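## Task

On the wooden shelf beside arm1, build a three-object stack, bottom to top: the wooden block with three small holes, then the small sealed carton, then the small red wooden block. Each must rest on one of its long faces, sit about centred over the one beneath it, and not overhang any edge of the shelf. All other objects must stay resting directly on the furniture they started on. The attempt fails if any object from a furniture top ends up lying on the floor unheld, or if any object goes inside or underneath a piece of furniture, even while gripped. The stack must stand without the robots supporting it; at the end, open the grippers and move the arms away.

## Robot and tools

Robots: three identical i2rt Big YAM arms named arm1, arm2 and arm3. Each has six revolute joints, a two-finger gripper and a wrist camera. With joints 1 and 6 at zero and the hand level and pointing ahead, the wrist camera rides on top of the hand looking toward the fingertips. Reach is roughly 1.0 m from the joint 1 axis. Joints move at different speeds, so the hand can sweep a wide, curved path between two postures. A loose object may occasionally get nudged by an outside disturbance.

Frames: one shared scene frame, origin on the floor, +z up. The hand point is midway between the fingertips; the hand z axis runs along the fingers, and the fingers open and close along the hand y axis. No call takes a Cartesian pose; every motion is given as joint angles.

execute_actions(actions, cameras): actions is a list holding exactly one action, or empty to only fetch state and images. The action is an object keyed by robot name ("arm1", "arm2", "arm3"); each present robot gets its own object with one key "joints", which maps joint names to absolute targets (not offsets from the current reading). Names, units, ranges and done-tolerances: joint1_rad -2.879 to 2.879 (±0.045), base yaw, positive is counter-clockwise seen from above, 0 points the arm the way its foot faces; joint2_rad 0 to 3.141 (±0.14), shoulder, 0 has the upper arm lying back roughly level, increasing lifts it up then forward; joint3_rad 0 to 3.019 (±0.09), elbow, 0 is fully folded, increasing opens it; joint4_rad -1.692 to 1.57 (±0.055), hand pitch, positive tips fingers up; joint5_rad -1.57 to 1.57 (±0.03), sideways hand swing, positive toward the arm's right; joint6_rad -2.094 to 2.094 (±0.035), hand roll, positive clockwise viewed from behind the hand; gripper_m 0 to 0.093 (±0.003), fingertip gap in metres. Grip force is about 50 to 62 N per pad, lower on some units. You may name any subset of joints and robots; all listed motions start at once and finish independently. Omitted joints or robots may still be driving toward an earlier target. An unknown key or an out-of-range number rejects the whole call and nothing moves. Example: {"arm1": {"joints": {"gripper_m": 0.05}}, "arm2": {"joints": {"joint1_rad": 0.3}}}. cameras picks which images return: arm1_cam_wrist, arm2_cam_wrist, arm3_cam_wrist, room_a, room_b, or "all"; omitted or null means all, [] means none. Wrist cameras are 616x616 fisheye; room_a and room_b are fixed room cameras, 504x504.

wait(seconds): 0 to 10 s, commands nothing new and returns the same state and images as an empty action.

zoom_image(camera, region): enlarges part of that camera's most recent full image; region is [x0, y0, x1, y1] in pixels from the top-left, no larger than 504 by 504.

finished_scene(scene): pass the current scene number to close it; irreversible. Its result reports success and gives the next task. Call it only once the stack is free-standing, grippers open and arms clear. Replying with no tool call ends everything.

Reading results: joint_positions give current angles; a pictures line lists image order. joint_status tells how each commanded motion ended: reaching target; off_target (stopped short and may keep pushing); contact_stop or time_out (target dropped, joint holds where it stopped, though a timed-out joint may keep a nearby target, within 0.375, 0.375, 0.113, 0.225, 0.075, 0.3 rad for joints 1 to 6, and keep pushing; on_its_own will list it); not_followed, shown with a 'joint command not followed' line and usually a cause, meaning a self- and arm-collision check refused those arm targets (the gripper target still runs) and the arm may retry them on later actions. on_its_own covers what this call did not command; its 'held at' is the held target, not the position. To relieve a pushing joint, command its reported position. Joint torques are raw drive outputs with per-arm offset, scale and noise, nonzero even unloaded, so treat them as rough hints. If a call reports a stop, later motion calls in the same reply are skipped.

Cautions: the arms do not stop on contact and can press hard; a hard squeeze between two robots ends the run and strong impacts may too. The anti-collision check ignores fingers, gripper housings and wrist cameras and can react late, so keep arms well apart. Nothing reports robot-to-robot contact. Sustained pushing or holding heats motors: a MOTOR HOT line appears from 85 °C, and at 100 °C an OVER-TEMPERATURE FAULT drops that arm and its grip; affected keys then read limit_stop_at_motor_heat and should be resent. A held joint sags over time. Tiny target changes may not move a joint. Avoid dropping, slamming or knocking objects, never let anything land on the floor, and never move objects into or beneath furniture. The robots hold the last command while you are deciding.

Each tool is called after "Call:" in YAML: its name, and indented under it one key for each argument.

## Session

Call:
execute_actions:
  actions: []

Scene clock: 0.00 s.
Joint torques (N m, as the arm reports them, + toward a larger angle): no reading
arm1.joint_positions: joint1_rad=+0.170 joint2_rad=+0.592 joint3_rad=+1.635 joint4_rad=-1.318 joint5_rad=-0.115 joint6_rad=-0.635 gripper_m=+0.094
arm1.joint_status: not commanded
arm1.hand: x=-1.0397 y=-0.3011 z=+1.4535 quat_wxyz=(-0.303, -0.333, -0.727, +0.519) (m; scene frame)
arm2.joint_positions: joint1_rad=-0.469 joint2_rad=+0.596 joint3_rad=+1.504 joint4_rad=-1.177 joint5_rad=+0.039 joint6_rad=-0.015 gripper_m=+0.094
arm2.joint_status: not commanded
arm2.hand: x=+0.1148 y=-0.1270 z=+1.5472 quat_wxyz=(-0.477, +0.504, -0.617, -0.370) (m; scene frame)
arm3.joint_positions: joint1_rad=-0.164 joint2_rad=+0.381 joint3_rad=+1.541 joint4_rad=-1.211 joint5_rad=+0.024 joint6_rad=-0.157 gripper_m=+0.095
arm3.joint_status: not commanded
arm3.hand: x=+1.0460 y=+0.3958 z=+1.4741 quat_wxyz=(-0.576, -0.296, -0.657, +0.385) (m; scene frame)
pictures: arm1_cam_wrist, arm2_cam_wrist, arm3_cam_wrist, room_a, room_b
Images, in order (width x height): arm1_cam_wrist 616x616, arm2_cam_wrist 616x616, arm3_cam_wrist 616x616, room_a 504x504, room_b 504x504.

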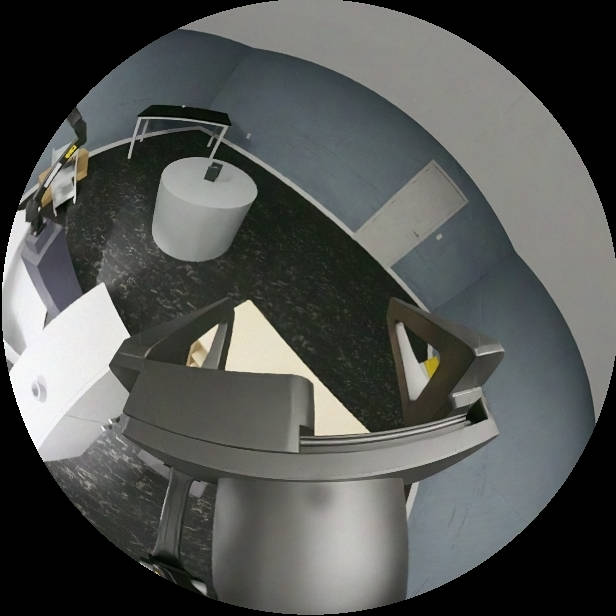

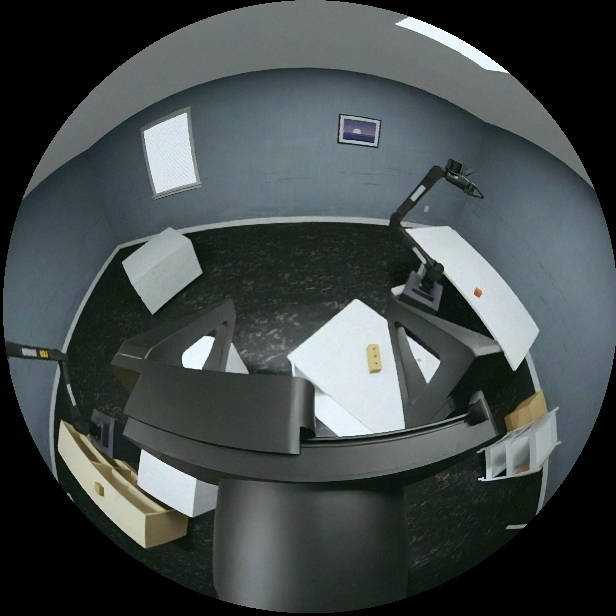

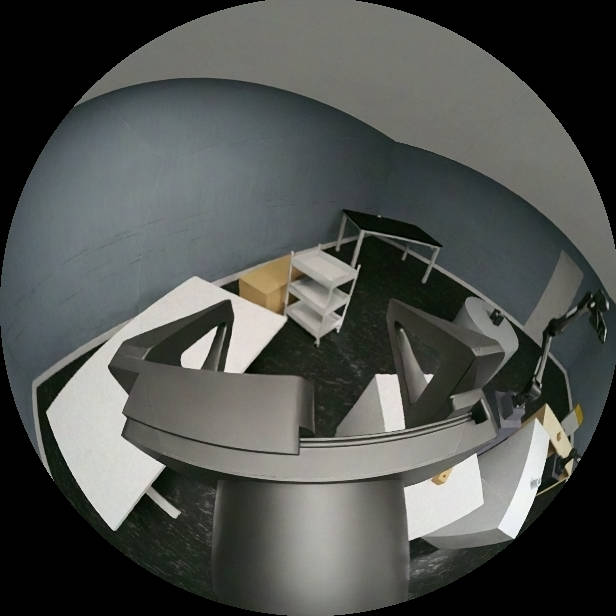

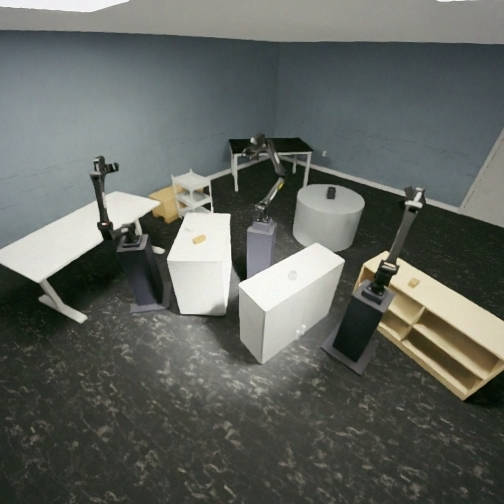

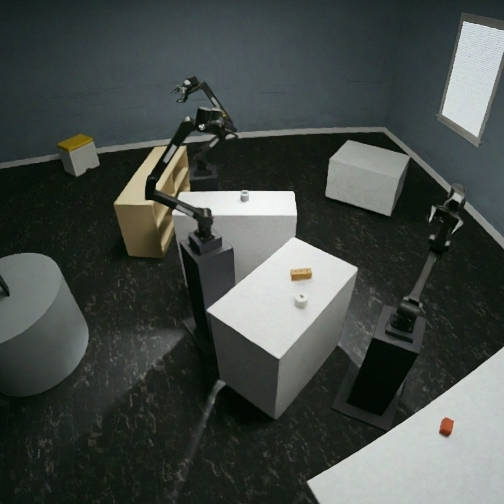

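Call:
execute_actions:
  actions:
    - {"arm1":{"joints":{"joint1_rad":-0.6,"joint2_rad":1.4,"joint3_rad":1.42,"joint4_rad":-1.5,"joint5_rad":0,"joint6_rad":0}},"arm2":{"joints":{"joint1_rad":-0.9,"joint2_rad":1.5,"joint3_rad":1.36,"joint4_rad":-1.4,"joint5_rad":0,"joint6_rad":0}},"arm3":{"joints":{"joint1_rad":1.0,"joint2_rad":1.4,"joint3_rad":1.42,"joint4_rad":-1.5,"joint5_rad":0,"joint6_rad":0}}}

Scene clock: 13.47 s.
Joint torques (N m, as the arm reports them, + toward a larger angle): arm1=[ 0.39 -9.3  12.31  0.02  0.05  0.05] | arm2=[  0.3  -12.33   7.56  -0.34  -0.03   0.2 ] | arm3=[ -0.48 -13.45  11.03  -0.38   0.12   0.11]
arm1.joint_positions: joint1_rad=-0.607 joint2_rad=+1.400 joint3_rad=+1.407 joint4_rad=-1.486 joint5_rad=-0.001 joint6_rad=-0.008 gripper_m=+0.094
arm1.joint_status: all done
arm1.hand: x=-1.3664 y=-0.4244 z=+1.0670 quat_wxyz=(-0.012, -0.923, -0.382, +0.045) (m; scene frame)
arm2.joint_positions: joint1_rad=-0.901 joint2_rad=+1.512 joint3_rad=+1.356 joint4_rad=-1.385 joint5_rad=+0.001 joint6_rad=-0.008 gripper_m=+0.094
arm2.joint_status: all done
arm2.hand: x=+0.3289 y=+0.0252 z=+1.1185 quat_wxyz=(-0.012, +0.462, -0.887, -0.005) (m; scene frame)
arm3.joint_positions: joint1_rad=+1.004 joint2_rad=+1.412 joint3_rad=+1.416 joint4_rad=-1.489 joint5_rad=+0.000 joint6_rad=-0.011 gripper_m=+0.095
arm3.joint_status: all done
arm3.hand: x=+1.4229 y=+0.5480 z=+1.0718 quat_wxyz=(-0.042, +0.096, -0.994, +0.004) (m; scene frame)
pictures: arm1_cam_wrist, arm2_cam_wrist, arm3_cam_wrist, room_a, room_b
Images, in order (width x height): arm1_cam_wrist 616x616, arm2_cam_wrist 616x616, arm3_cam_wrist 616x616, room_a 504x504, room_b 504x504.

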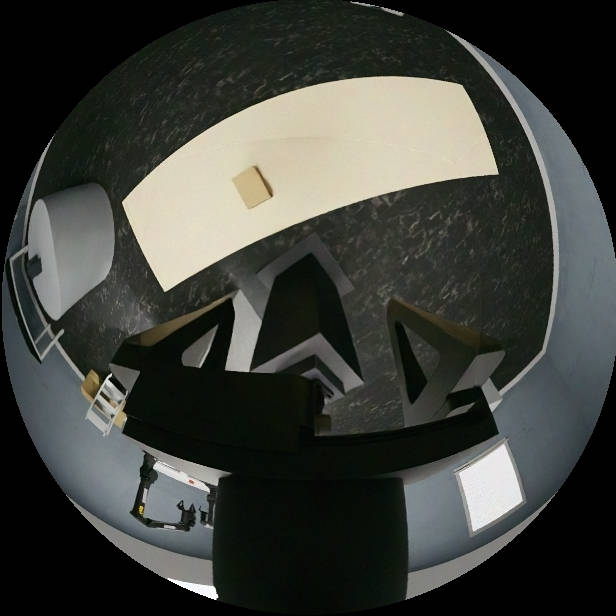

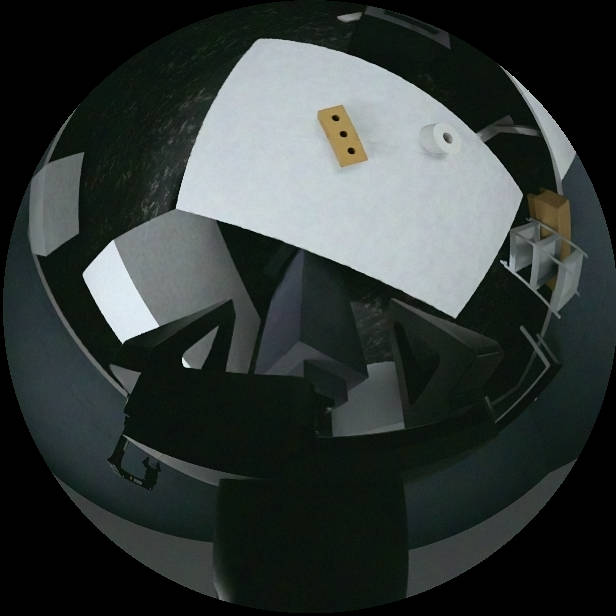

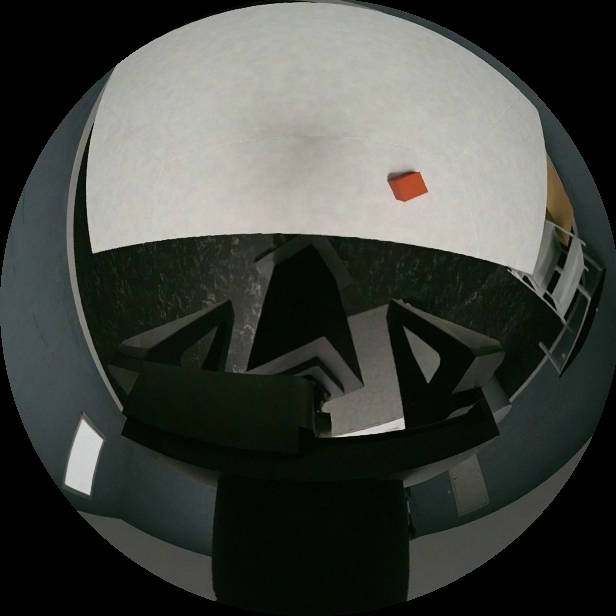

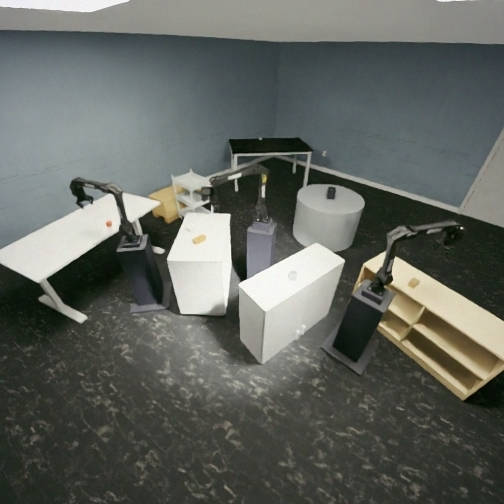

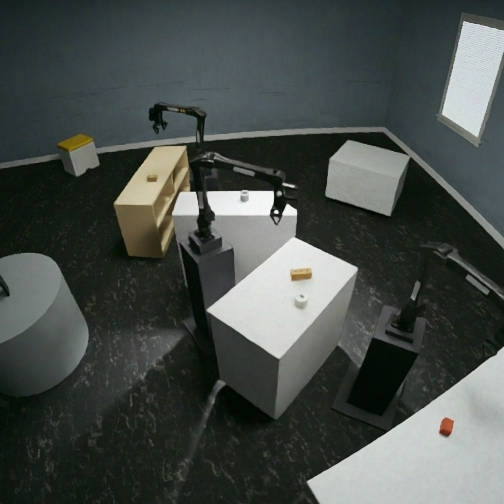

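Call:
zoom_image:
  camera: "arm3_cam_wrist"
  region: [360, 140, 460, 240]

Call:
zoom_image:
  camera: "room_b"
  region: [400, 380, 500, 480]

Call:
zoom_image:
  camera: "room_a"
  region: [150, 190, 450, 370]

Region (360, 140, 460, 240) of arm3_cam_wrist's 616x616 image, scaled by 5.040, with more detail than that image has.

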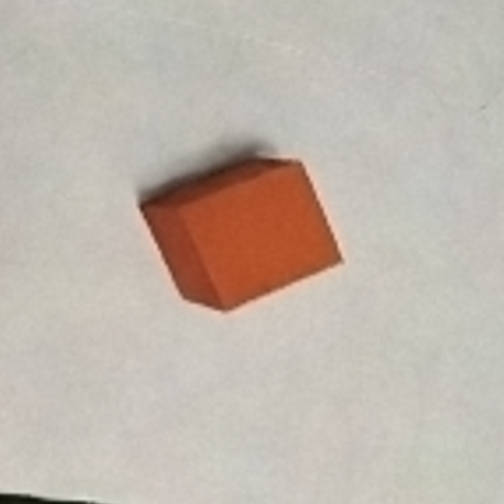

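Region (400, 380, 500, 480) of room_b's 504x504 image, scaled by 5.040, with more detail than that image has.

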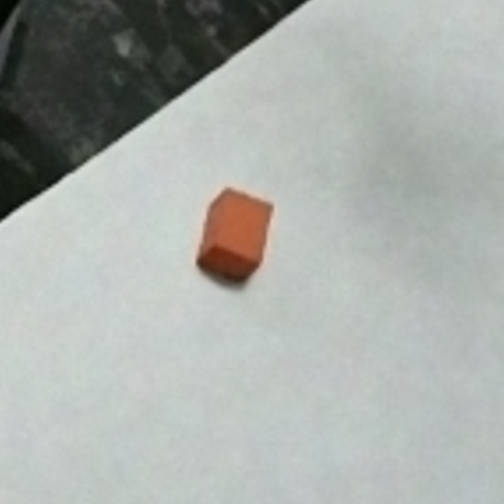

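Region (150, 190, 450, 370) of room_a's 504x504 image, scaled by 1.680, with more detail than that image has; it fills the top 302 rows of this view, and the rest is white.

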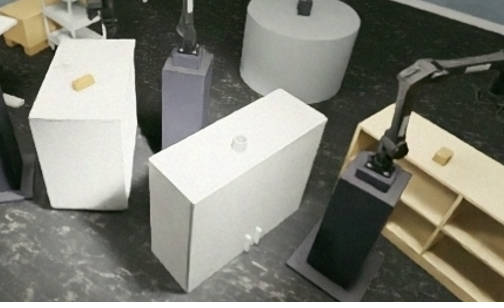

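Call:
execute_actions:
  actions:
    - {"arm1":{"joints":{"joint1_rad":1.7}},"arm2":{"joints":{"joint1_rad":-0.99,"joint2_rad":2.025,"joint3_rad":1.70,"joint4_rad":-1.175,"joint6_rad":-0.485}},"arm3":{"joints":{"joint1_rad":0.645,"joint2_rad":1.885,"joint3_rad":1.49,"joint4_rad":-1.11,"joint6_rad":0.695}}}

Scene clock: 51.73 s.
Joint torques (N m, as the arm reports them, + toward a larger angle): arm1=[ 0.   -9.51 12.26  0.    0.02  0.02] | arm2=[  0.26 -19.14  10.29   0.54  -0.04  -0.05] | arm3=[  0.41 -20.25  12.11   0.21   0.17   0.11]
arm1.joint_positions: joint1_rad=+1.702 joint2_rad=+1.400 joint3_rad=+1.407 joint4_rad=-1.486 joint5_rad=+0.000 joint6_rad=-0.006 gripper_m=+0.094
arm1.joint_status: all done
arm1.hand: x=-0.6320 y=-0.1487 z=+1.0616 quat_wxyz=(-0.040, -0.025, -0.999, -0.003) (m; scene frame)
arm2.joint_positions: joint1_rad=-0.997 joint2_rad=+2.052 joint3_rad=+1.652 joint4_rad=-1.184 joint5_rad=+0.001 joint6_rad=-0.476 gripper_m=+0.094
arm2.joint_status: all done
arm2.hand: x=+0.4632 y=+0.1138 z=+0.9503 quat_wxyz=(+0.009, +0.618, -0.786, +0.003) (m; scene frame)
arm3.joint_positions: joint1_rad=+0.637 joint2_rad=+1.906 joint3_rad=+1.461 joint4_rad=-1.121 joint5_rad=+0.000 joint6_rad=+0.683 gripper_m=+0.095
arm3.joint_status: all done
arm3.hand: x=+1.5449 y=+0.3643 z=+0.8582 quat_wxyz=(-0.006, -0.421, -0.907, +0.006) (m; scene frame)
pictures: arm1_cam_wrist, arm2_cam_wrist, arm3_cam_wrist, room_a, room_b
Images, in order (width x height): arm1_cam_wrist 616x616, arm2_cam_wrist 616x616, arm3_cam_wrist 616x616, room_a 504x504, room_b 504x504.

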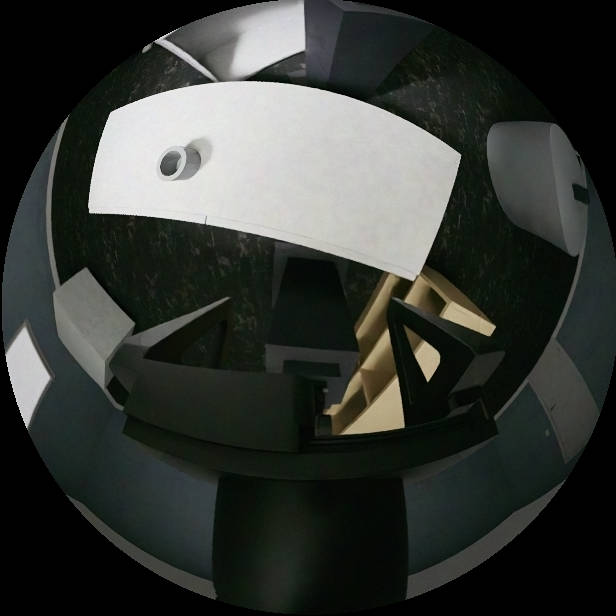

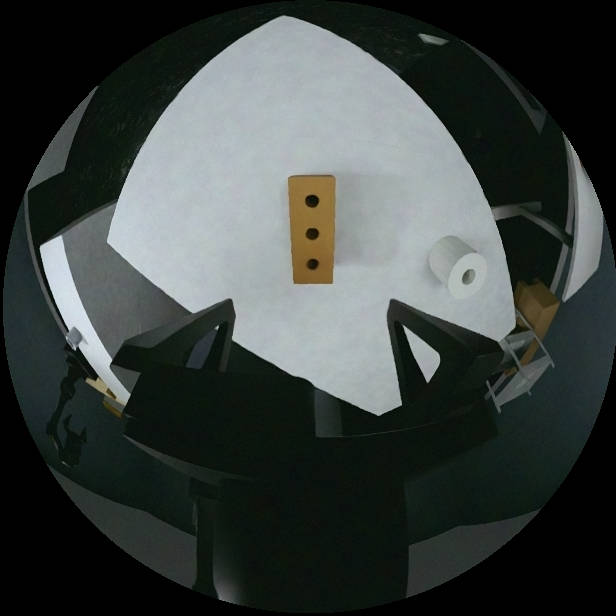

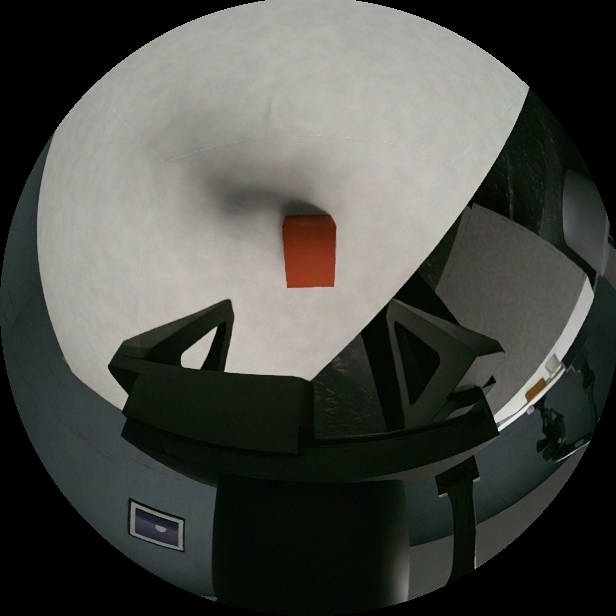

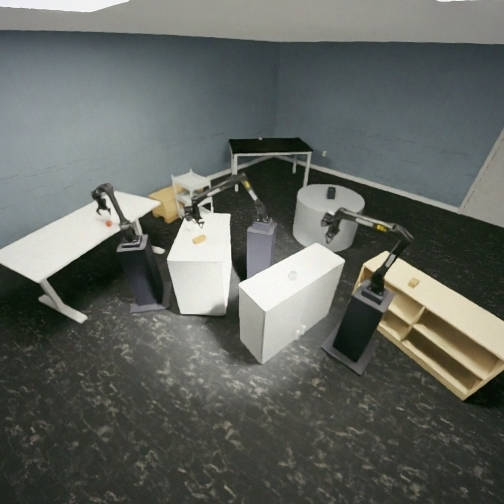

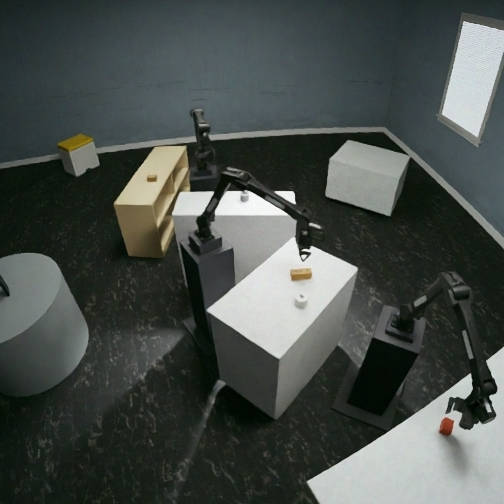

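Call:
execute_actions:
  actions:
    - {"arm1":{"joints":{"joint1_rad":0.6}},"arm2":{"joints":{"joint2_rad":2.225,"joint3_rad":1.58,"joint4_rad":-0.88}},"arm3":{"joints":{"joint1_rad":0.657,"joint2_rad":2.033,"joint3_rad":1.347,"joint4_rad":-0.85}}}
  cameras: ["arm2_cam_wrist","arm3_cam_wrist"]

Scene clock: 93.13 s.
Joint torques (N m, as the arm reports them, + toward a larger angle): arm1=[-0.08 -9.54 12.28  0.    0.    0.02] | arm2=[  0.13 -19.38   6.36   0.71  -0.08  -0.01] | arm3=[  0.5  -20.34   8.39   0.22   0.22   0.09]
arm1.joint_positions: joint1_rad=+0.599 joint2_rad=+1.400 joint3_rad=+1.407 joint4_rad=-1.486 joint5_rad=+0.001 joint6_rad=-0.006 gripper_m=+0.094
arm1.joint_status: all done
arm1.hand: x=-0.8891 y=-0.5175 z=+1.0612 quat_wxyz=(-0.031, -0.545, -0.838, +0.025) (m; scene frame)
arm2.joint_positions: joint1_rad=-0.997 joint2_rad=+2.253 joint3_rad=+1.571 joint4_rad=-0.897 joint5_rad=+0.001 joint6_rad=-0.476 gripper_m=+0.094
arm2.joint_status: all done
arm2.hand: x=+0.4642 y=+0.1145 z=+0.8049 quat_wxyz=(+0.006, +0.618, -0.786, +0.002) (m; scene frame)
arm3.joint_positions: joint1_rad=+0.648 joint2_rad=+2.050 joint3_rad=+1.342 joint4_rad=-0.862 joint5_rad=-0.001 joint6_rad=+0.685 gripper_m=+0.095
arm3.joint_status: all done
arm3.hand: x=+1.5369 y=+0.3701 z=+0.7437 quat_wxyz=(-0.004, -0.417, -0.909, +0.006) (m; scene frame)
pictures: arm2_cam_wrist, arm3_cam_wrist
Images, in order (width x height): arm2_cam_wrist 616x616, arm3_cam_wrist 616x616.

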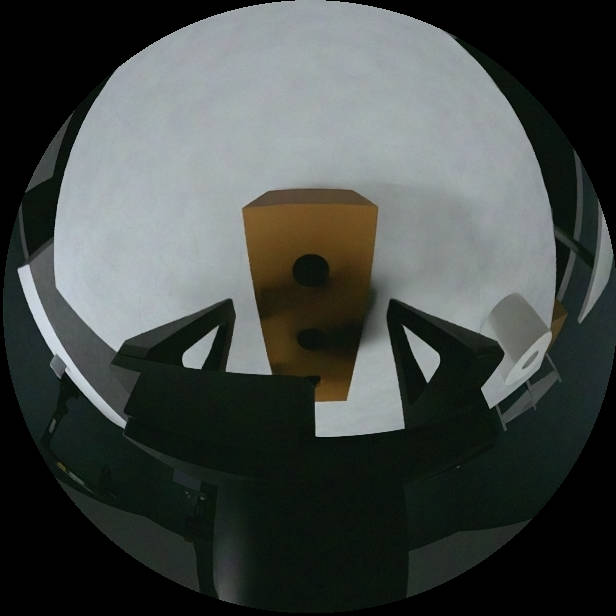

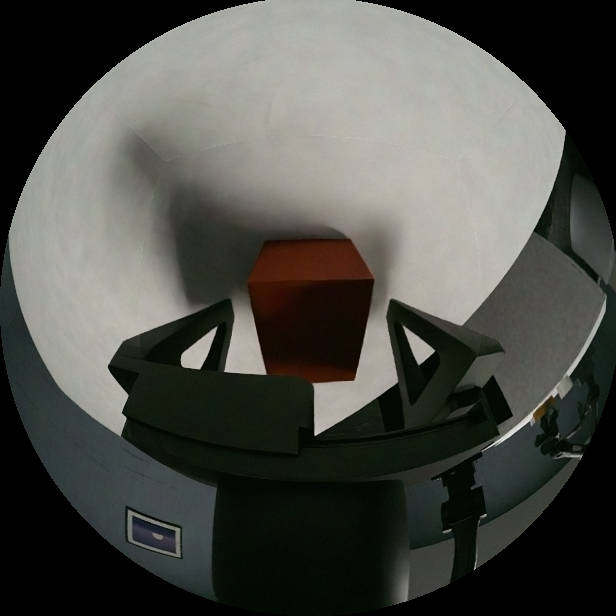

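Call:
execute_actions:
  actions:
    - {"arm1":{"joints":{"joint1_rad":0.1}},"arm2":{"joints":{"gripper_m":0.03}},"arm3":{"joints":{"gripper_m":0.03}}}
  cameras: []

Call:
execute_actions:
  actions:
    - {"arm1":{"joints":{"joint1_rad":-0.36,"joint2_rad":1.895,"joint3_rad":1.32,"joint4_rad":-0.95}},"arm2":{"joints":{"joint2_rad":2.0,"joint4_rad":-1.14,"joint6_rad":0.01}},"arm3":{"joints":{"joint2_rad":1.7,"joint4_rad":-1.2}}}
  cameras: ["arm1_cam_wrist"]

Scene clock: 108.70 s.
Joint torques (N m, as the arm reports them, + toward a larger angle): arm1=[ 0.45 -9.44 12.28  0.01  0.    0.02] | arm2=[  0.62 -19.92   6.27   0.77  -0.03   0.  ] | arm3=[  0.53 -20.4    8.39   0.22   0.23   0.09]
arm1.joint_positions: joint1_rad=+0.093 joint2_rad=+1.400 joint3_rad=+1.407 joint4_rad=-1.486 joint5_rad=+0.001 joint6_rad=-0.006 gripper_m=+0.094
arm1.joint_status: all done
arm1.hand: x=-1.1014 y=-0.5511 z=+1.0632 quat_wxyz=(-0.024, -0.737, -0.674, +0.035) (m; scene frame)
arm2.joint_positions: joint1_rad=-0.997 joint2_rad=+2.253 joint3_rad=+1.571 joint4_rad=-0.896 joint5_rad=+0.001 joint6_rad=-0.477 gripper_m=+0.045
arm2.joint_status: gripper_m off_target (ended at +0.045, target +0.030)
arm2.hand: x=+0.4643 y=+0.1147 z=+0.8048 quat_wxyz=(+0.006, +0.619, -0.786, +0.002) (m; scene frame)
arm3.joint_positions: joint1_rad=+0.648 joint2_rad=+2.050 joint3_rad=+1.342 joint4_rad=-0.862 joint5_rad=-0.001 joint6_rad=+0.686 gripper_m=+0.045
arm3.joint_status: gripper_m off_target (ended at +0.045, target +0.030)
arm3.hand: x=+1.5369 y=+0.3701 z=+0.7437 quat_wxyz=(-0.004, -0.417, -0.909, +0.006) (m; scene frame)
pictures: none
No camera images: the call's "cameras" was empty. Leave "cameras" out to get every camera's image.

Scene clock: 110.20 s.
Joint torques (N m, as the arm reports them, + toward a larger angle): arm1=[  0.21 -15.54  10.48   1.05   0.     0.02] | arm2=[  0.51 -17.56   7.36  -0.51  -0.01   0.16] | arm3=[  0.57 -15.99  10.23  -0.46   0.22   0.09]
arm1.joint_positions: joint1_rad=-0.365 joint2_rad=+1.900 joint3_rad=+1.307 joint4_rad=-0.965 joint5_rad=+0.001 joint6_rad=-0.005 gripper_m=+0.094
arm1.joint_status: all done
arm1.hand: x=-1.3409 y=-0.5714 z=+0.8000 quat_wxyz=(+0.004, -0.872, -0.490, +0.008) (m; scene frame)
arm2.joint_positions: joint1_rad=-0.997 joint2_rad=+2.003 joint3_rad=+1.571 joint4_rad=-1.126 joint5_rad=+0.001 joint6_rad=+0.001 gripper_m=+0.045
arm2.joint_status: all done
arm2.hand: x=+0.4543 y=+0.1035 z=+0.9503 quat_wxyz=(-0.004, +0.415, -0.910, -0.001) (m; scene frame)
arm3.joint_positions: joint1_rad=+0.648 joint2_rad=+1.698 joint3_rad=+1.342 joint4_rad=-1.190 joint5_rad=-0.001 joint6_rad=+0.686 gripper_m=+0.045
arm3.joint_status: all done
arm3.hand: x=+1.4916 y=+0.3807 z=+0.9213 quat_wxyz=(-0.015, -0.417, -0.909, +0.003) (m; scene frame)
pictures: arm1_cam_wrist
Images, in order (width x height): arm1_cam_wrist 616x616.

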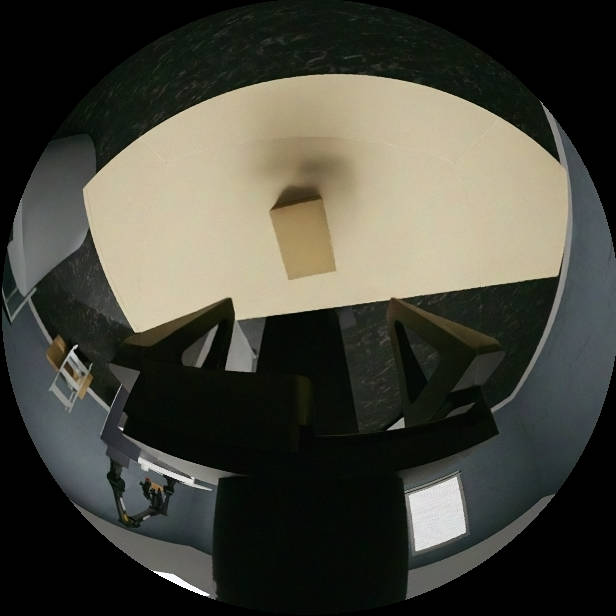

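Call:
execute_actions:
  actions:
    - {"arm1":{"joints":{"joint1_rad":0.7,"joint2_rad":1.4,"joint3_rad":1.45,"joint4_rad":-1.5}},"arm2":{"joints":{"joint1_rad":1.096}},"arm3":{"joints":{"joint1_rad":-1.736,"joint2_rad":1.94,"joint3_rad":1.74,"joint4_rad":-1.33,"joint6_rad":-0.28}}}

Scene clock: 143.03 s.
Joint torques (N m, as the arm reports them, + toward a larger angle): arm1=[-0.2  -8.49 11.88  0.06  0.1   0.02] | arm2=[  0.03 -17.28   7.36  -0.32   0.06   0.17] | arm3=[  0.99 -22.65  12.87  -0.52   0.    -0.15]
arm1.joint_positions: joint1_rad=+0.702 joint2_rad=+1.389 joint3_rad=+1.442 joint4_rad=-1.485 joint5_rad=-0.002 joint6_rad=-0.005 gripper_m=+0.094
arm1.joint_status: all done
arm1.hand: x=-0.8457 y=-0.5036 z=+1.0802 quat_wxyz=(-0.054, -0.500, -0.863, +0.033) (m; scene frame)
arm2.joint_positions: joint1_rad=+1.099 joint2_rad=+2.006 joint3_rad=+1.571 joint4_rad=-1.126 joint5_rad=-0.002 joint6_rad=+0.004 gripper_m=+0.045
arm2.joint_status: all done
arm2.hand: x=-0.5153 y=-0.2325 z=+0.9524 quat_wxyz=(+0.003, +0.995, -0.096, -0.006) (m; scene frame)
arm3.joint_positions: joint1_rad=-1.745 joint2_rad=+1.972 joint3_rad=+1.710 joint4_rad=-1.320 joint5_rad=+0.002 joint6_rad=-0.268 gripper_m=+0.045
arm3.joint_status: all done
arm3.hand: x=+0.4949 y=+0.1448 z=+0.9134 quat_wxyz=(-0.004, -0.913, -0.409, -0.003) (m; scene frame)
pictures: arm1_cam_wrist, arm2_cam_wrist, arm3_cam_wrist, room_a, room_b
Images, in order (width x height): arm1_cam_wrist 616x616, arm2_cam_wrist 616x616, arm3_cam_wrist 616x616, room_a 504x504, room_b 504x504.

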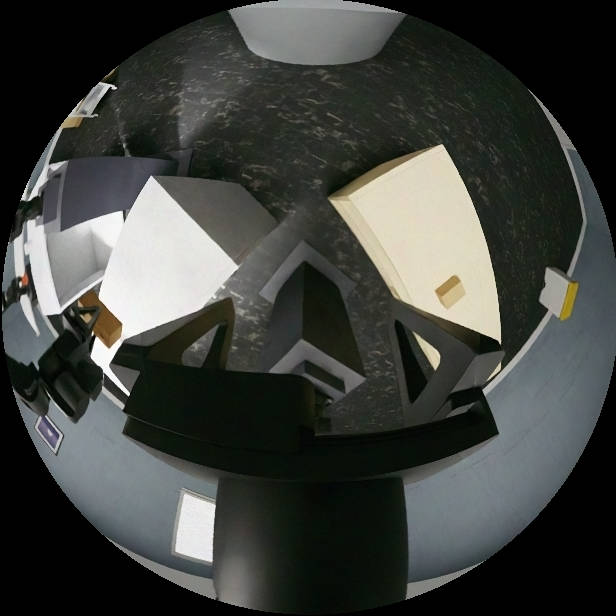

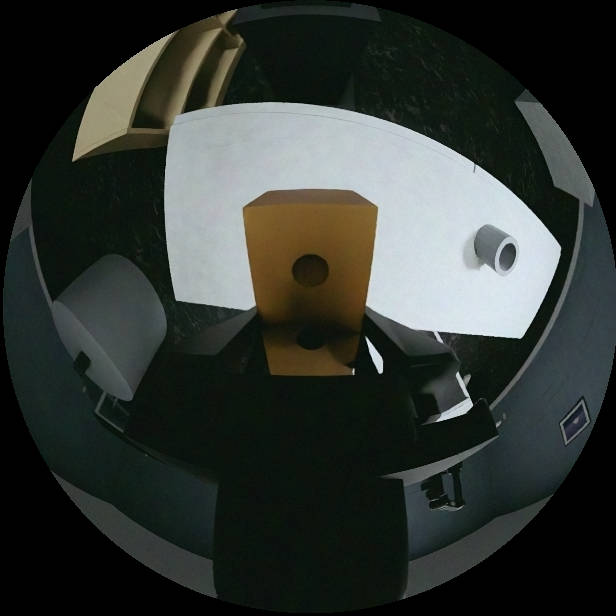

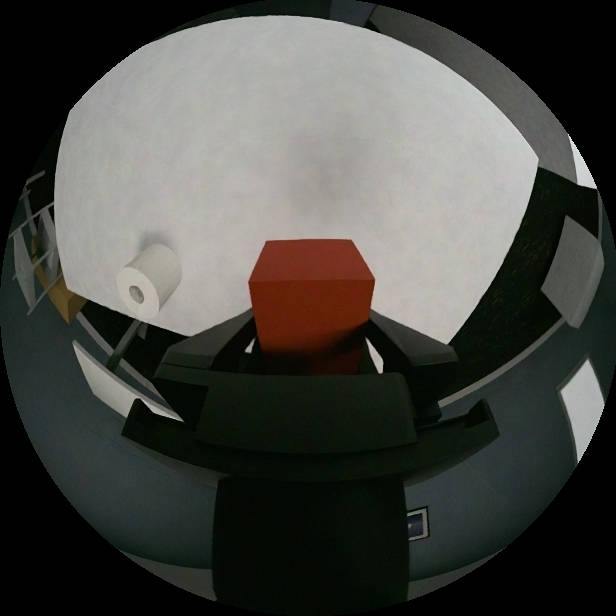

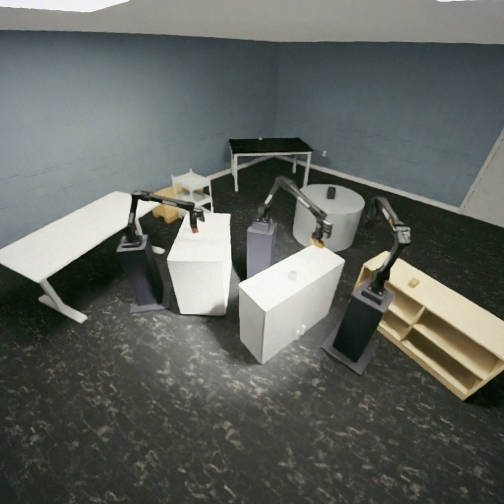

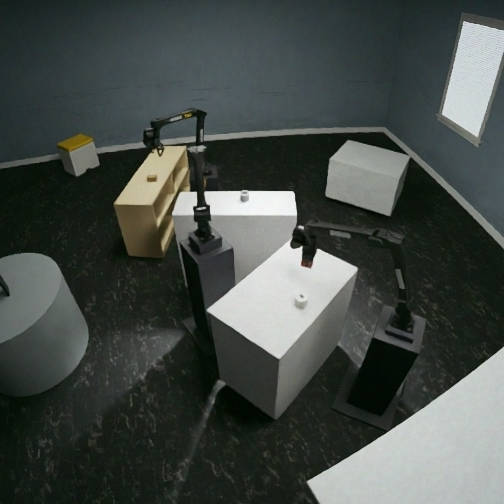

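Call:
execute_actions:
  actions:
    - {"arm2":{"joints":{"joint2_rad":2.215,"joint4_rad":-0.88}},"arm3":{"joints":{"joint2_rad":2.11,"joint4_rad":-1.125}}}
  cameras: ["arm2_cam_wrist","arm3_cam_wrist"]

Call:
execute_actions:
  actions:
    - {"arm2":{"joints":{"joint2_rad":2.29,"joint4_rad":-0.835}},"arm3":{"joints":{"joint2_rad":2.175,"joint4_rad":-1.10}}}
  cameras: ["arm2_cam_wrist","arm3_cam_wrist"]

Scene clock: 162.27 s.
Joint torques (N m, as the arm reports them, + toward a larger angle): arm1=[-0.22 -8.49 11.88  0.06  0.1   0.01] | arm2=[ -0.63 -21.32   6.58   0.93   0.06   0.14] | arm3=[  1.02 -23.71  12.33   0.25   0.    -0.15]
arm1.joint_positions: joint1_rad=+0.702 joint2_rad=+1.389 joint3_rad=+1.442 joint4_rad=-1.485 joint5_rad=-0.002 joint6_rad=-0.005 gripper_m=+0.094
arm1.joint_status: not commanded
arm1.hand: x=-0.8457 y=-0.5036 z=+1.0802 quat_wxyz=(-0.054, -0.500, -0.863, +0.033) (m; scene frame)
arm2.joint_positions: joint1_rad=+1.099 joint2_rad=+2.258 joint3_rad=+1.567 joint4_rad=-0.897 joint5_rad=-0.002 joint6_rad=+0.004 gripper_m=+0.045
arm2.joint_status: all done
arm2.hand: x=-0.5281 y=-0.2309 z=+0.8047 quat_wxyz=(+0.004, +0.995, -0.096, +0.008) (m; scene frame)
arm3.joint_positions: joint1_rad=-1.745 joint2_rad=+2.138 joint3_rad=+1.710 joint4_rad=-1.136 joint5_rad=+0.002 joint6_rad=-0.268 gripper_m=+0.045
arm3.joint_status: all done
arm3.hand: x=+0.4669 y=+0.1253 z=+0.8153 quat_wxyz=(-0.006, -0.913, -0.409, +0.006) (m; scene frame)
pictures: arm2_cam_wrist, arm3_cam_wrist
Images, in order (width x height): arm2_cam_wrist 616x616, arm3_cam_wrist 616x616.

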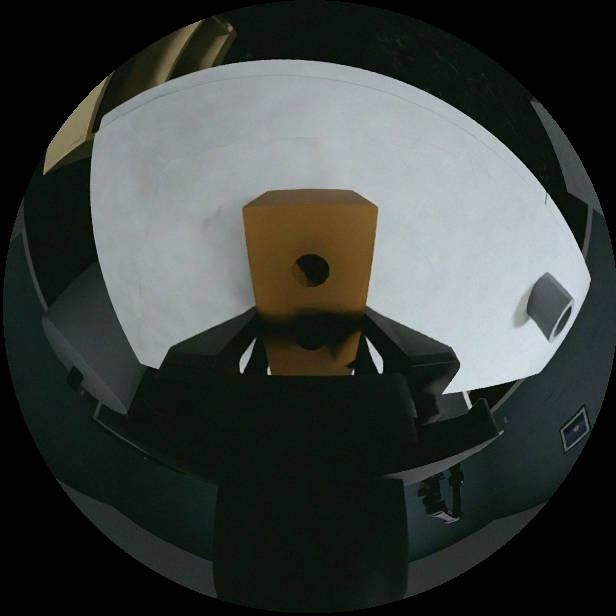

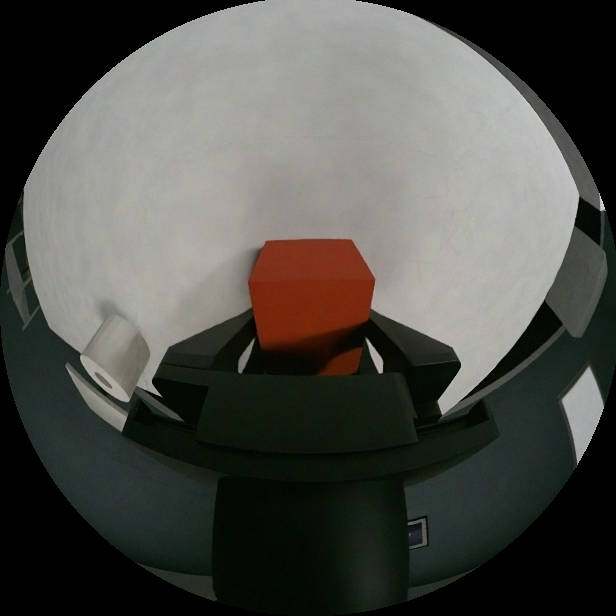

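Scene clock: 163.13 s.
Joint torques (N m, as the arm reports them, + toward a larger angle): arm1=[-0.21 -8.48 11.89  0.05  0.09  0.01] | arm2=[ -0.1  -19.02   6.45   1.18   0.03   0.15] | arm3=[  1.04 -20.31  12.3    0.22   0.01  -0.14]
arm1.joint_positions: joint1_rad=+0.702 joint2_rad=+1.389 joint3_rad=+1.442 joint4_rad=-1.485 joint5_rad=-0.002 joint6_rad=-0.005 gripper_m=+0.094
arm1.joint_status: not commanded
arm1.hand: x=-0.8457 y=-0.5036 z=+1.0802 quat_wxyz=(-0.054, -0.500, -0.863, +0.033) (m; scene frame)
arm2.joint_positions: joint1_rad=+1.099 joint2_rad=+2.288 joint3_rad=+1.567 joint4_rad=-0.851 joint5_rad=-0.001 joint6_rad=+0.004 gripper_m=+0.045
arm2.joint_status: all done
arm2.hand: x=-0.5318 y=-0.2302 z=+0.7872 quat_wxyz=(+0.003, +0.995, -0.096, +0.000) (m; scene frame)
arm3.joint_positions: joint1_rad=-1.744 joint2_rad=+2.154 joint3_rad=+1.710 joint4_rad=-1.111 joint5_rad=+0.002 joint6_rad=-0.269 gripper_m=+0.045
arm3.joint_status: all done
arm3.hand: x=+0.4635 y=+0.1226 z=+0.8054 quat_wxyz=(-0.007, -0.913, -0.409, +0.011) (m; scene frame)
pictures: arm2_cam_wrist, arm3_cam_wrist
Images, in order (width x height): arm2_cam_wrist 616x616, arm3_cam_wrist 616x616.

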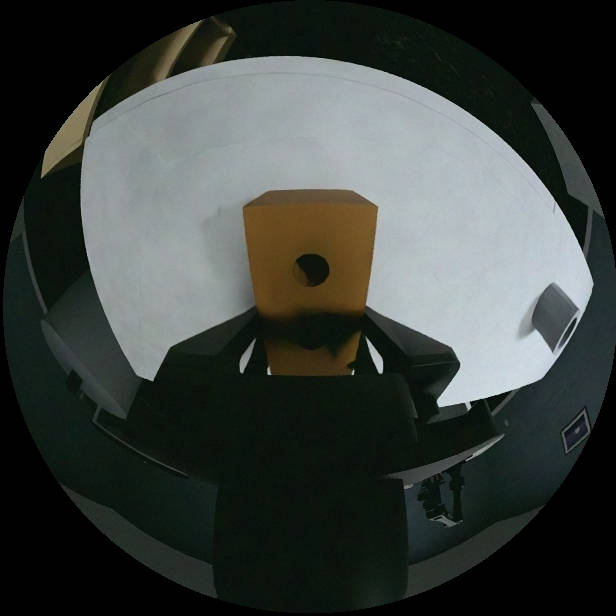

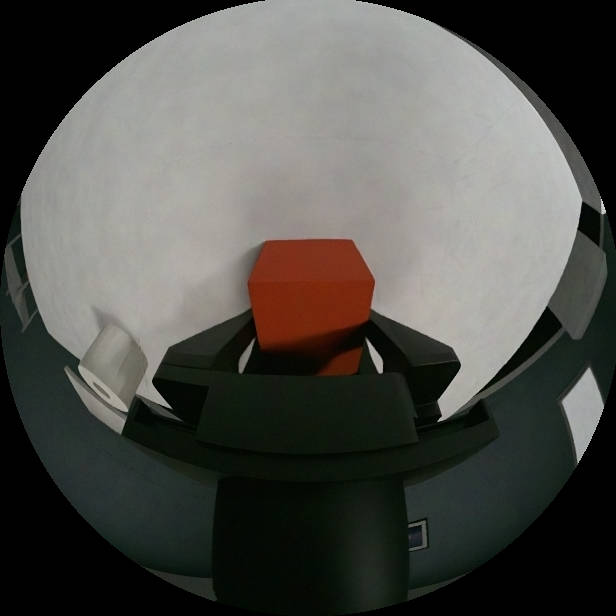

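Call:
execute_actions:
  actions:
    - {"arm2":{"joints":{"joint2_rad":2.335,"joint4_rad":-0.79}},"arm3":{"joints":{"joint2_rad":2.145,"gripper_m":0.093}}}
  cameras: ["arm2_cam_wrist","arm3_cam_wrist"]

Scene clock: 168.97 s.
Joint torques (N m, as the arm reports them, + toward a larger angle): arm1=[-0.19 -8.48 11.88  0.05  0.1   0.02] | arm2=[ -0.08 -15.71   6.49   2.68   0.03   0.13] | arm3=[  1.14 -22.6   12.34   0.22   0.01  -0.14]
arm1.joint_positions: joint1_rad=+0.702 joint2_rad=+1.389 joint3_rad=+1.442 joint4_rad=-1.485 joint5_rad=-0.002 joint6_rad=-0.005 gripper_m=+0.094
arm1.joint_status: not commanded
arm1.hand: x=-0.8457 y=-0.5036 z=+1.0802 quat_wxyz=(-0.054, -0.500, -0.863, +0.033) (m; scene frame)
arm2.joint_positions: joint1_rad=+1.099 joint2_rad=+2.288 joint3_rad=+1.567 joint4_rad=-0.842 joint5_rad=-0.001 joint6_rad=+0.004 gripper_m=+0.045
arm2.joint_status: all done
arm2.hand: x=-0.5340 y=-0.2298 z=+0.7870 quat_wxyz=(+0.003, +0.995, -0.096, -0.005) (m; scene frame)
arm3.joint_positions: joint1_rad=-1.744 joint2_rad=+2.154 joint3_rad=+1.710 joint4_rad=-1.110 joint5_rad=+0.002 joint6_rad=-0.269 gripper_m=+0.093
arm3.joint_status: all done
arm3.hand: x=+0.4634 y=+0.1226 z=+0.8054 quat_wxyz=(-0.007, -0.912, -0.409, +0.011) (m; scene frame)
pictures: arm2_cam_wrist, arm3_cam_wrist
Images, in order (width x height): arm2_cam_wrist 616x616, arm3_cam_wrist 616x616.

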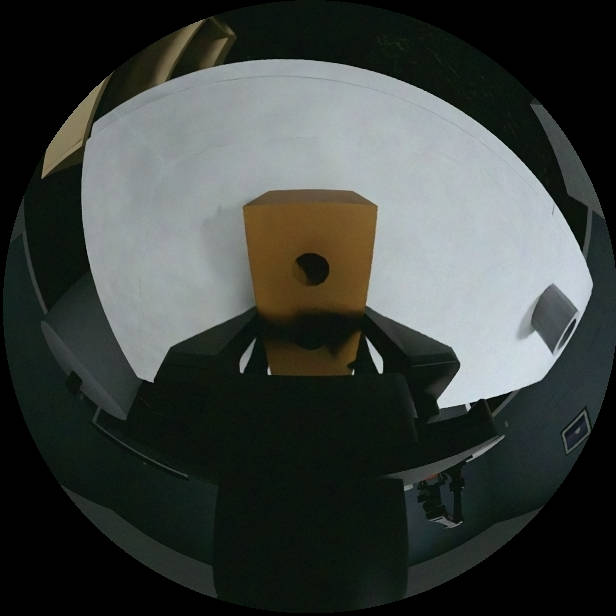

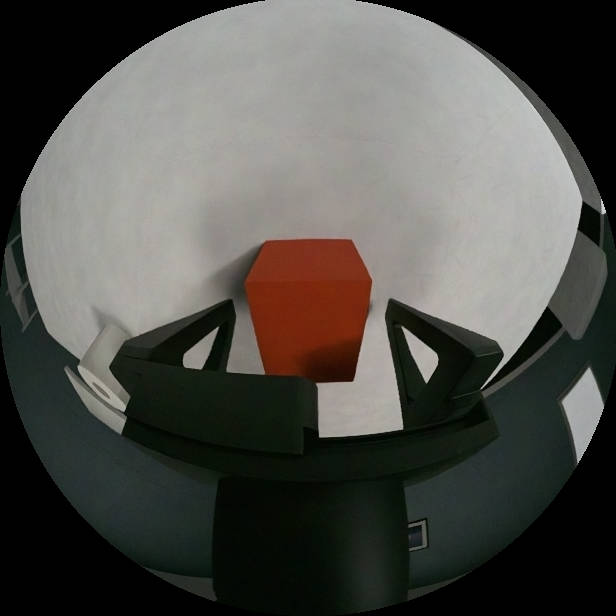

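Call:
execute_actions:
  actions:
    - {"arm2":{"joints":{"joint2_rad":2.27,"joint4_rad":-0.85,"gripper_m":0.093}},"arm3":{"joints":{"joint2_rad":2.0,"joint4_rad":-1.26}}}
  cameras: []

Call:
execute_actions:
  actions:
    - {"arm2":{"joints":{"joint2_rad":2.08,"joint4_rad":-1.07}},"arm3":{"joints":{"joint1_rad":-0.5,"joint2_rad":0.8,"joint3_rad":1.0}},"arm1":{"joints":{"joint3_rad":1.335,"joint4_rad":-1.2}}}
  cameras: []

Call:
execute_actions:
  actions:
    - {"arm2":{"joints":{"joint1_rad":-0.985,"joint6_rad":0.03}},"arm1":{"joints":{"joint1_rad":1.557,"joint2_rad":1.76,"joint4_rad":-1.11}}}
  cameras: ["arm1_cam_wrist","arm2_cam_wrist","room_a"]

Scene clock: 187.93 s.
Joint torques (N m, as the arm reports them, + toward a larger angle): arm1=[-0.21 -8.52 11.9   0.05  0.09  0.02] | arm2=[ -1.11 -20.     6.54  -0.1    0.04   0.17] | arm3=[  0.98 -19.65  12.98  -0.42   0.01  -0.14]
arm1.joint_positions: joint1_rad=+0.702 joint2_rad=+1.389 joint3_rad=+1.442 joint4_rad=-1.485 joint5_rad=-0.002 joint6_rad=-0.005 gripper_m=+0.094
arm1.joint_status: not commanded
arm1.hand: x=-0.8457 y=-0.5036 z=+1.0802 quat_wxyz=(-0.054, -0.500, -0.863, +0.033) (m; scene frame)
arm2.joint_positions: joint1_rad=+1.099 joint2_rad=+2.288 joint3_rad=+1.567 joint4_rad=-0.841 joint5_rad=-0.001 joint6_rad=+0.004 gripper_m=+0.093
arm2.joint_status: all done
arm2.hand: x=-0.5343 y=-0.2298 z=+0.7870 quat_wxyz=(+0.003, +0.995, -0.096, -0.005) (m; scene frame)
arm3.joint_positions: joint1_rad=-1.744 joint2_rad=+1.987 joint3_rad=+1.710 joint4_rad=-1.251 joint5_rad=+0.002 joint6_rad=-0.269 gripper_m=+0.093
arm3.joint_status: all done
arm3.hand: x=+0.4811 y=+0.1354 z=+0.9050 quat_wxyz=(-0.009, -0.912, -0.409, +0.024) (m; scene frame)
pictures: none
No camera images: the call's "cameras" was empty. Leave "cameras" out to get every camera's image.

Scene clock: 189.70 s.
Joint torques (N m, as the arm reports them, + toward a larger angle): arm1=[-0.22 -9.05 11.93  1.7   0.1   0.02] | arm2=[ -0.54 -17.03   7.36  -0.3    0.07   0.15] | arm3=[ 0.54 -3.61 10.3   0.39  0.21 -0.1 ]
arm1.joint_positions: joint1_rad=+0.702 joint2_rad=+1.392 joint3_rad=+1.330 joint4_rad=-1.217 joint5_rad=-0.002 joint6_rad=-0.005 gripper_m=+0.094
arm1.joint_status: all done
arm1.hand: x=-0.8276 y=-0.5361 z=+1.0439 quat_wxyz=(-0.119, -0.496, -0.857, +0.072) (m; scene frame)
arm2.joint_positions: joint1_rad=+1.099 joint2_rad=+2.067 joint3_rad=+1.567 joint4_rad=-1.055 joint5_rad=-0.001 joint6_rad=+0.004 gripper_m=+0.093
arm2.joint_status: all done
arm2.hand: x=-0.5240 y=-0.2310 z=+0.9161 quat_wxyz=(+0.003, +0.995, -0.096, -0.008) (m; scene frame)
arm3.joint_positions: joint1_rad=-0.506 joint2_rad=+0.796 joint3_rad=+1.009 joint4_rad=-1.253 joint5_rad=-0.003 joint6_rad=-0.272 gripper_m=+0.093
arm3.joint_status: all done
arm3.hand: x=+1.0705 y=+0.1770 z=+1.1227 quat_wxyz=(-0.187, -0.485, -0.832, +0.193) (m; scene frame)
pictures: none
No camera images: the call's "cameras" was empty. Leave "cameras" out to get every camera's image.

Scene clock: 192.03 s.
Joint torques (N m, as the arm reports them, + toward a larger angle): arm1=[ -0.61 -14.16  10.46   0.72   0.07   0.02] | arm2=[ -0.02 -16.97   7.35  -0.5    0.05   0.19] | arm3=[ 0.58 -3.55 10.34  0.38  0.21 -0.1 ]
arm1.joint_positions: joint1_rad=+1.567 joint2_rad=+1.762 joint3_rad=+1.330 joint4_rad=-1.117 joint5_rad=-0.001 joint6_rad=-0.005 gripper_m=+0.094
arm1.joint_status: all done
arm1.hand: x=-0.5587 y=-0.2206 z=+0.8708 quat_wxyz=(-0.005, -0.093, -0.996, -0.003) (m; scene frame)
arm2.joint_positions: joint1_rad=-0.988 joint2_rad=+2.071 joint3_rad=+1.567 joint4_rad=-1.055 joint5_rad=+0.000 joint6_rad=+0.023 gripper_m=+0.093
arm2.joint_status: all done
arm2.hand: x=+0.4552 y=+0.1129 z=+0.9097 quat_wxyz=(-0.003, +0.409, -0.912, -0.001) (m; scene frame)
arm3.joint_positions: joint1_rad=-0.506 joint2_rad=+0.796 joint3_rad=+1.009 joint4_rad=-1.253 joint5_rad=-0.003 joint6_rad=-0.272 gripper_m=+0.093
arm3.joint_status: not commanded
arm3.hand: x=+1.0705 y=+0.1770 z=+1.1227 quat_wxyz=(-0.187, -0.485, -0.832, +0.193) (m; scene frame)
pictures: arm1_cam_wrist, arm2_cam_wrist, room_a
Images, in order (width x height): arm1_cam_wrist 616x616, arm2_cam_wrist 616x616, room_a 504x504.

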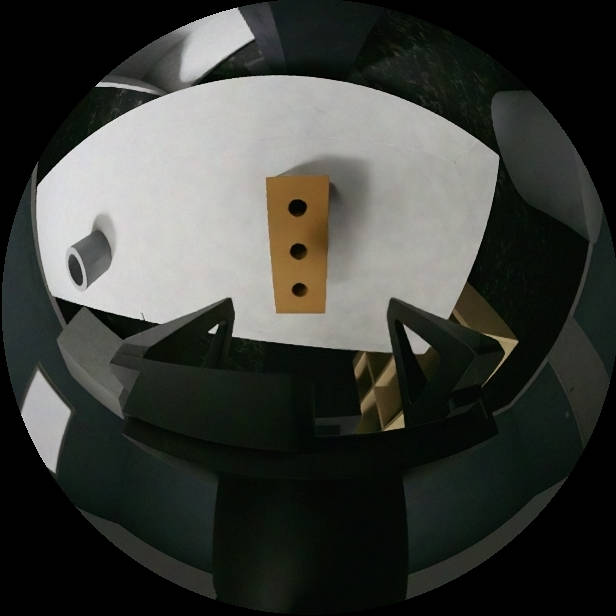

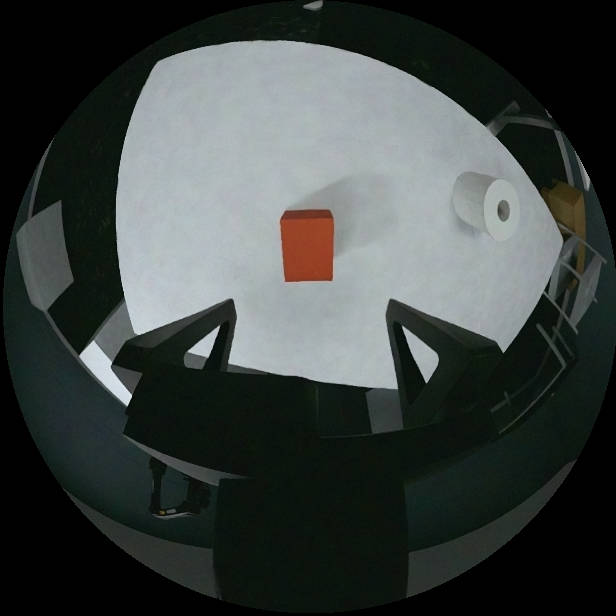

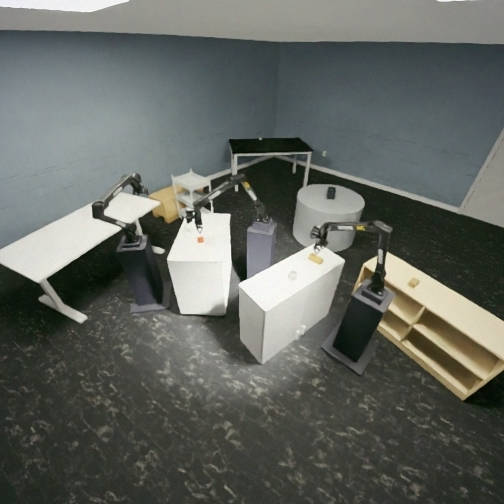

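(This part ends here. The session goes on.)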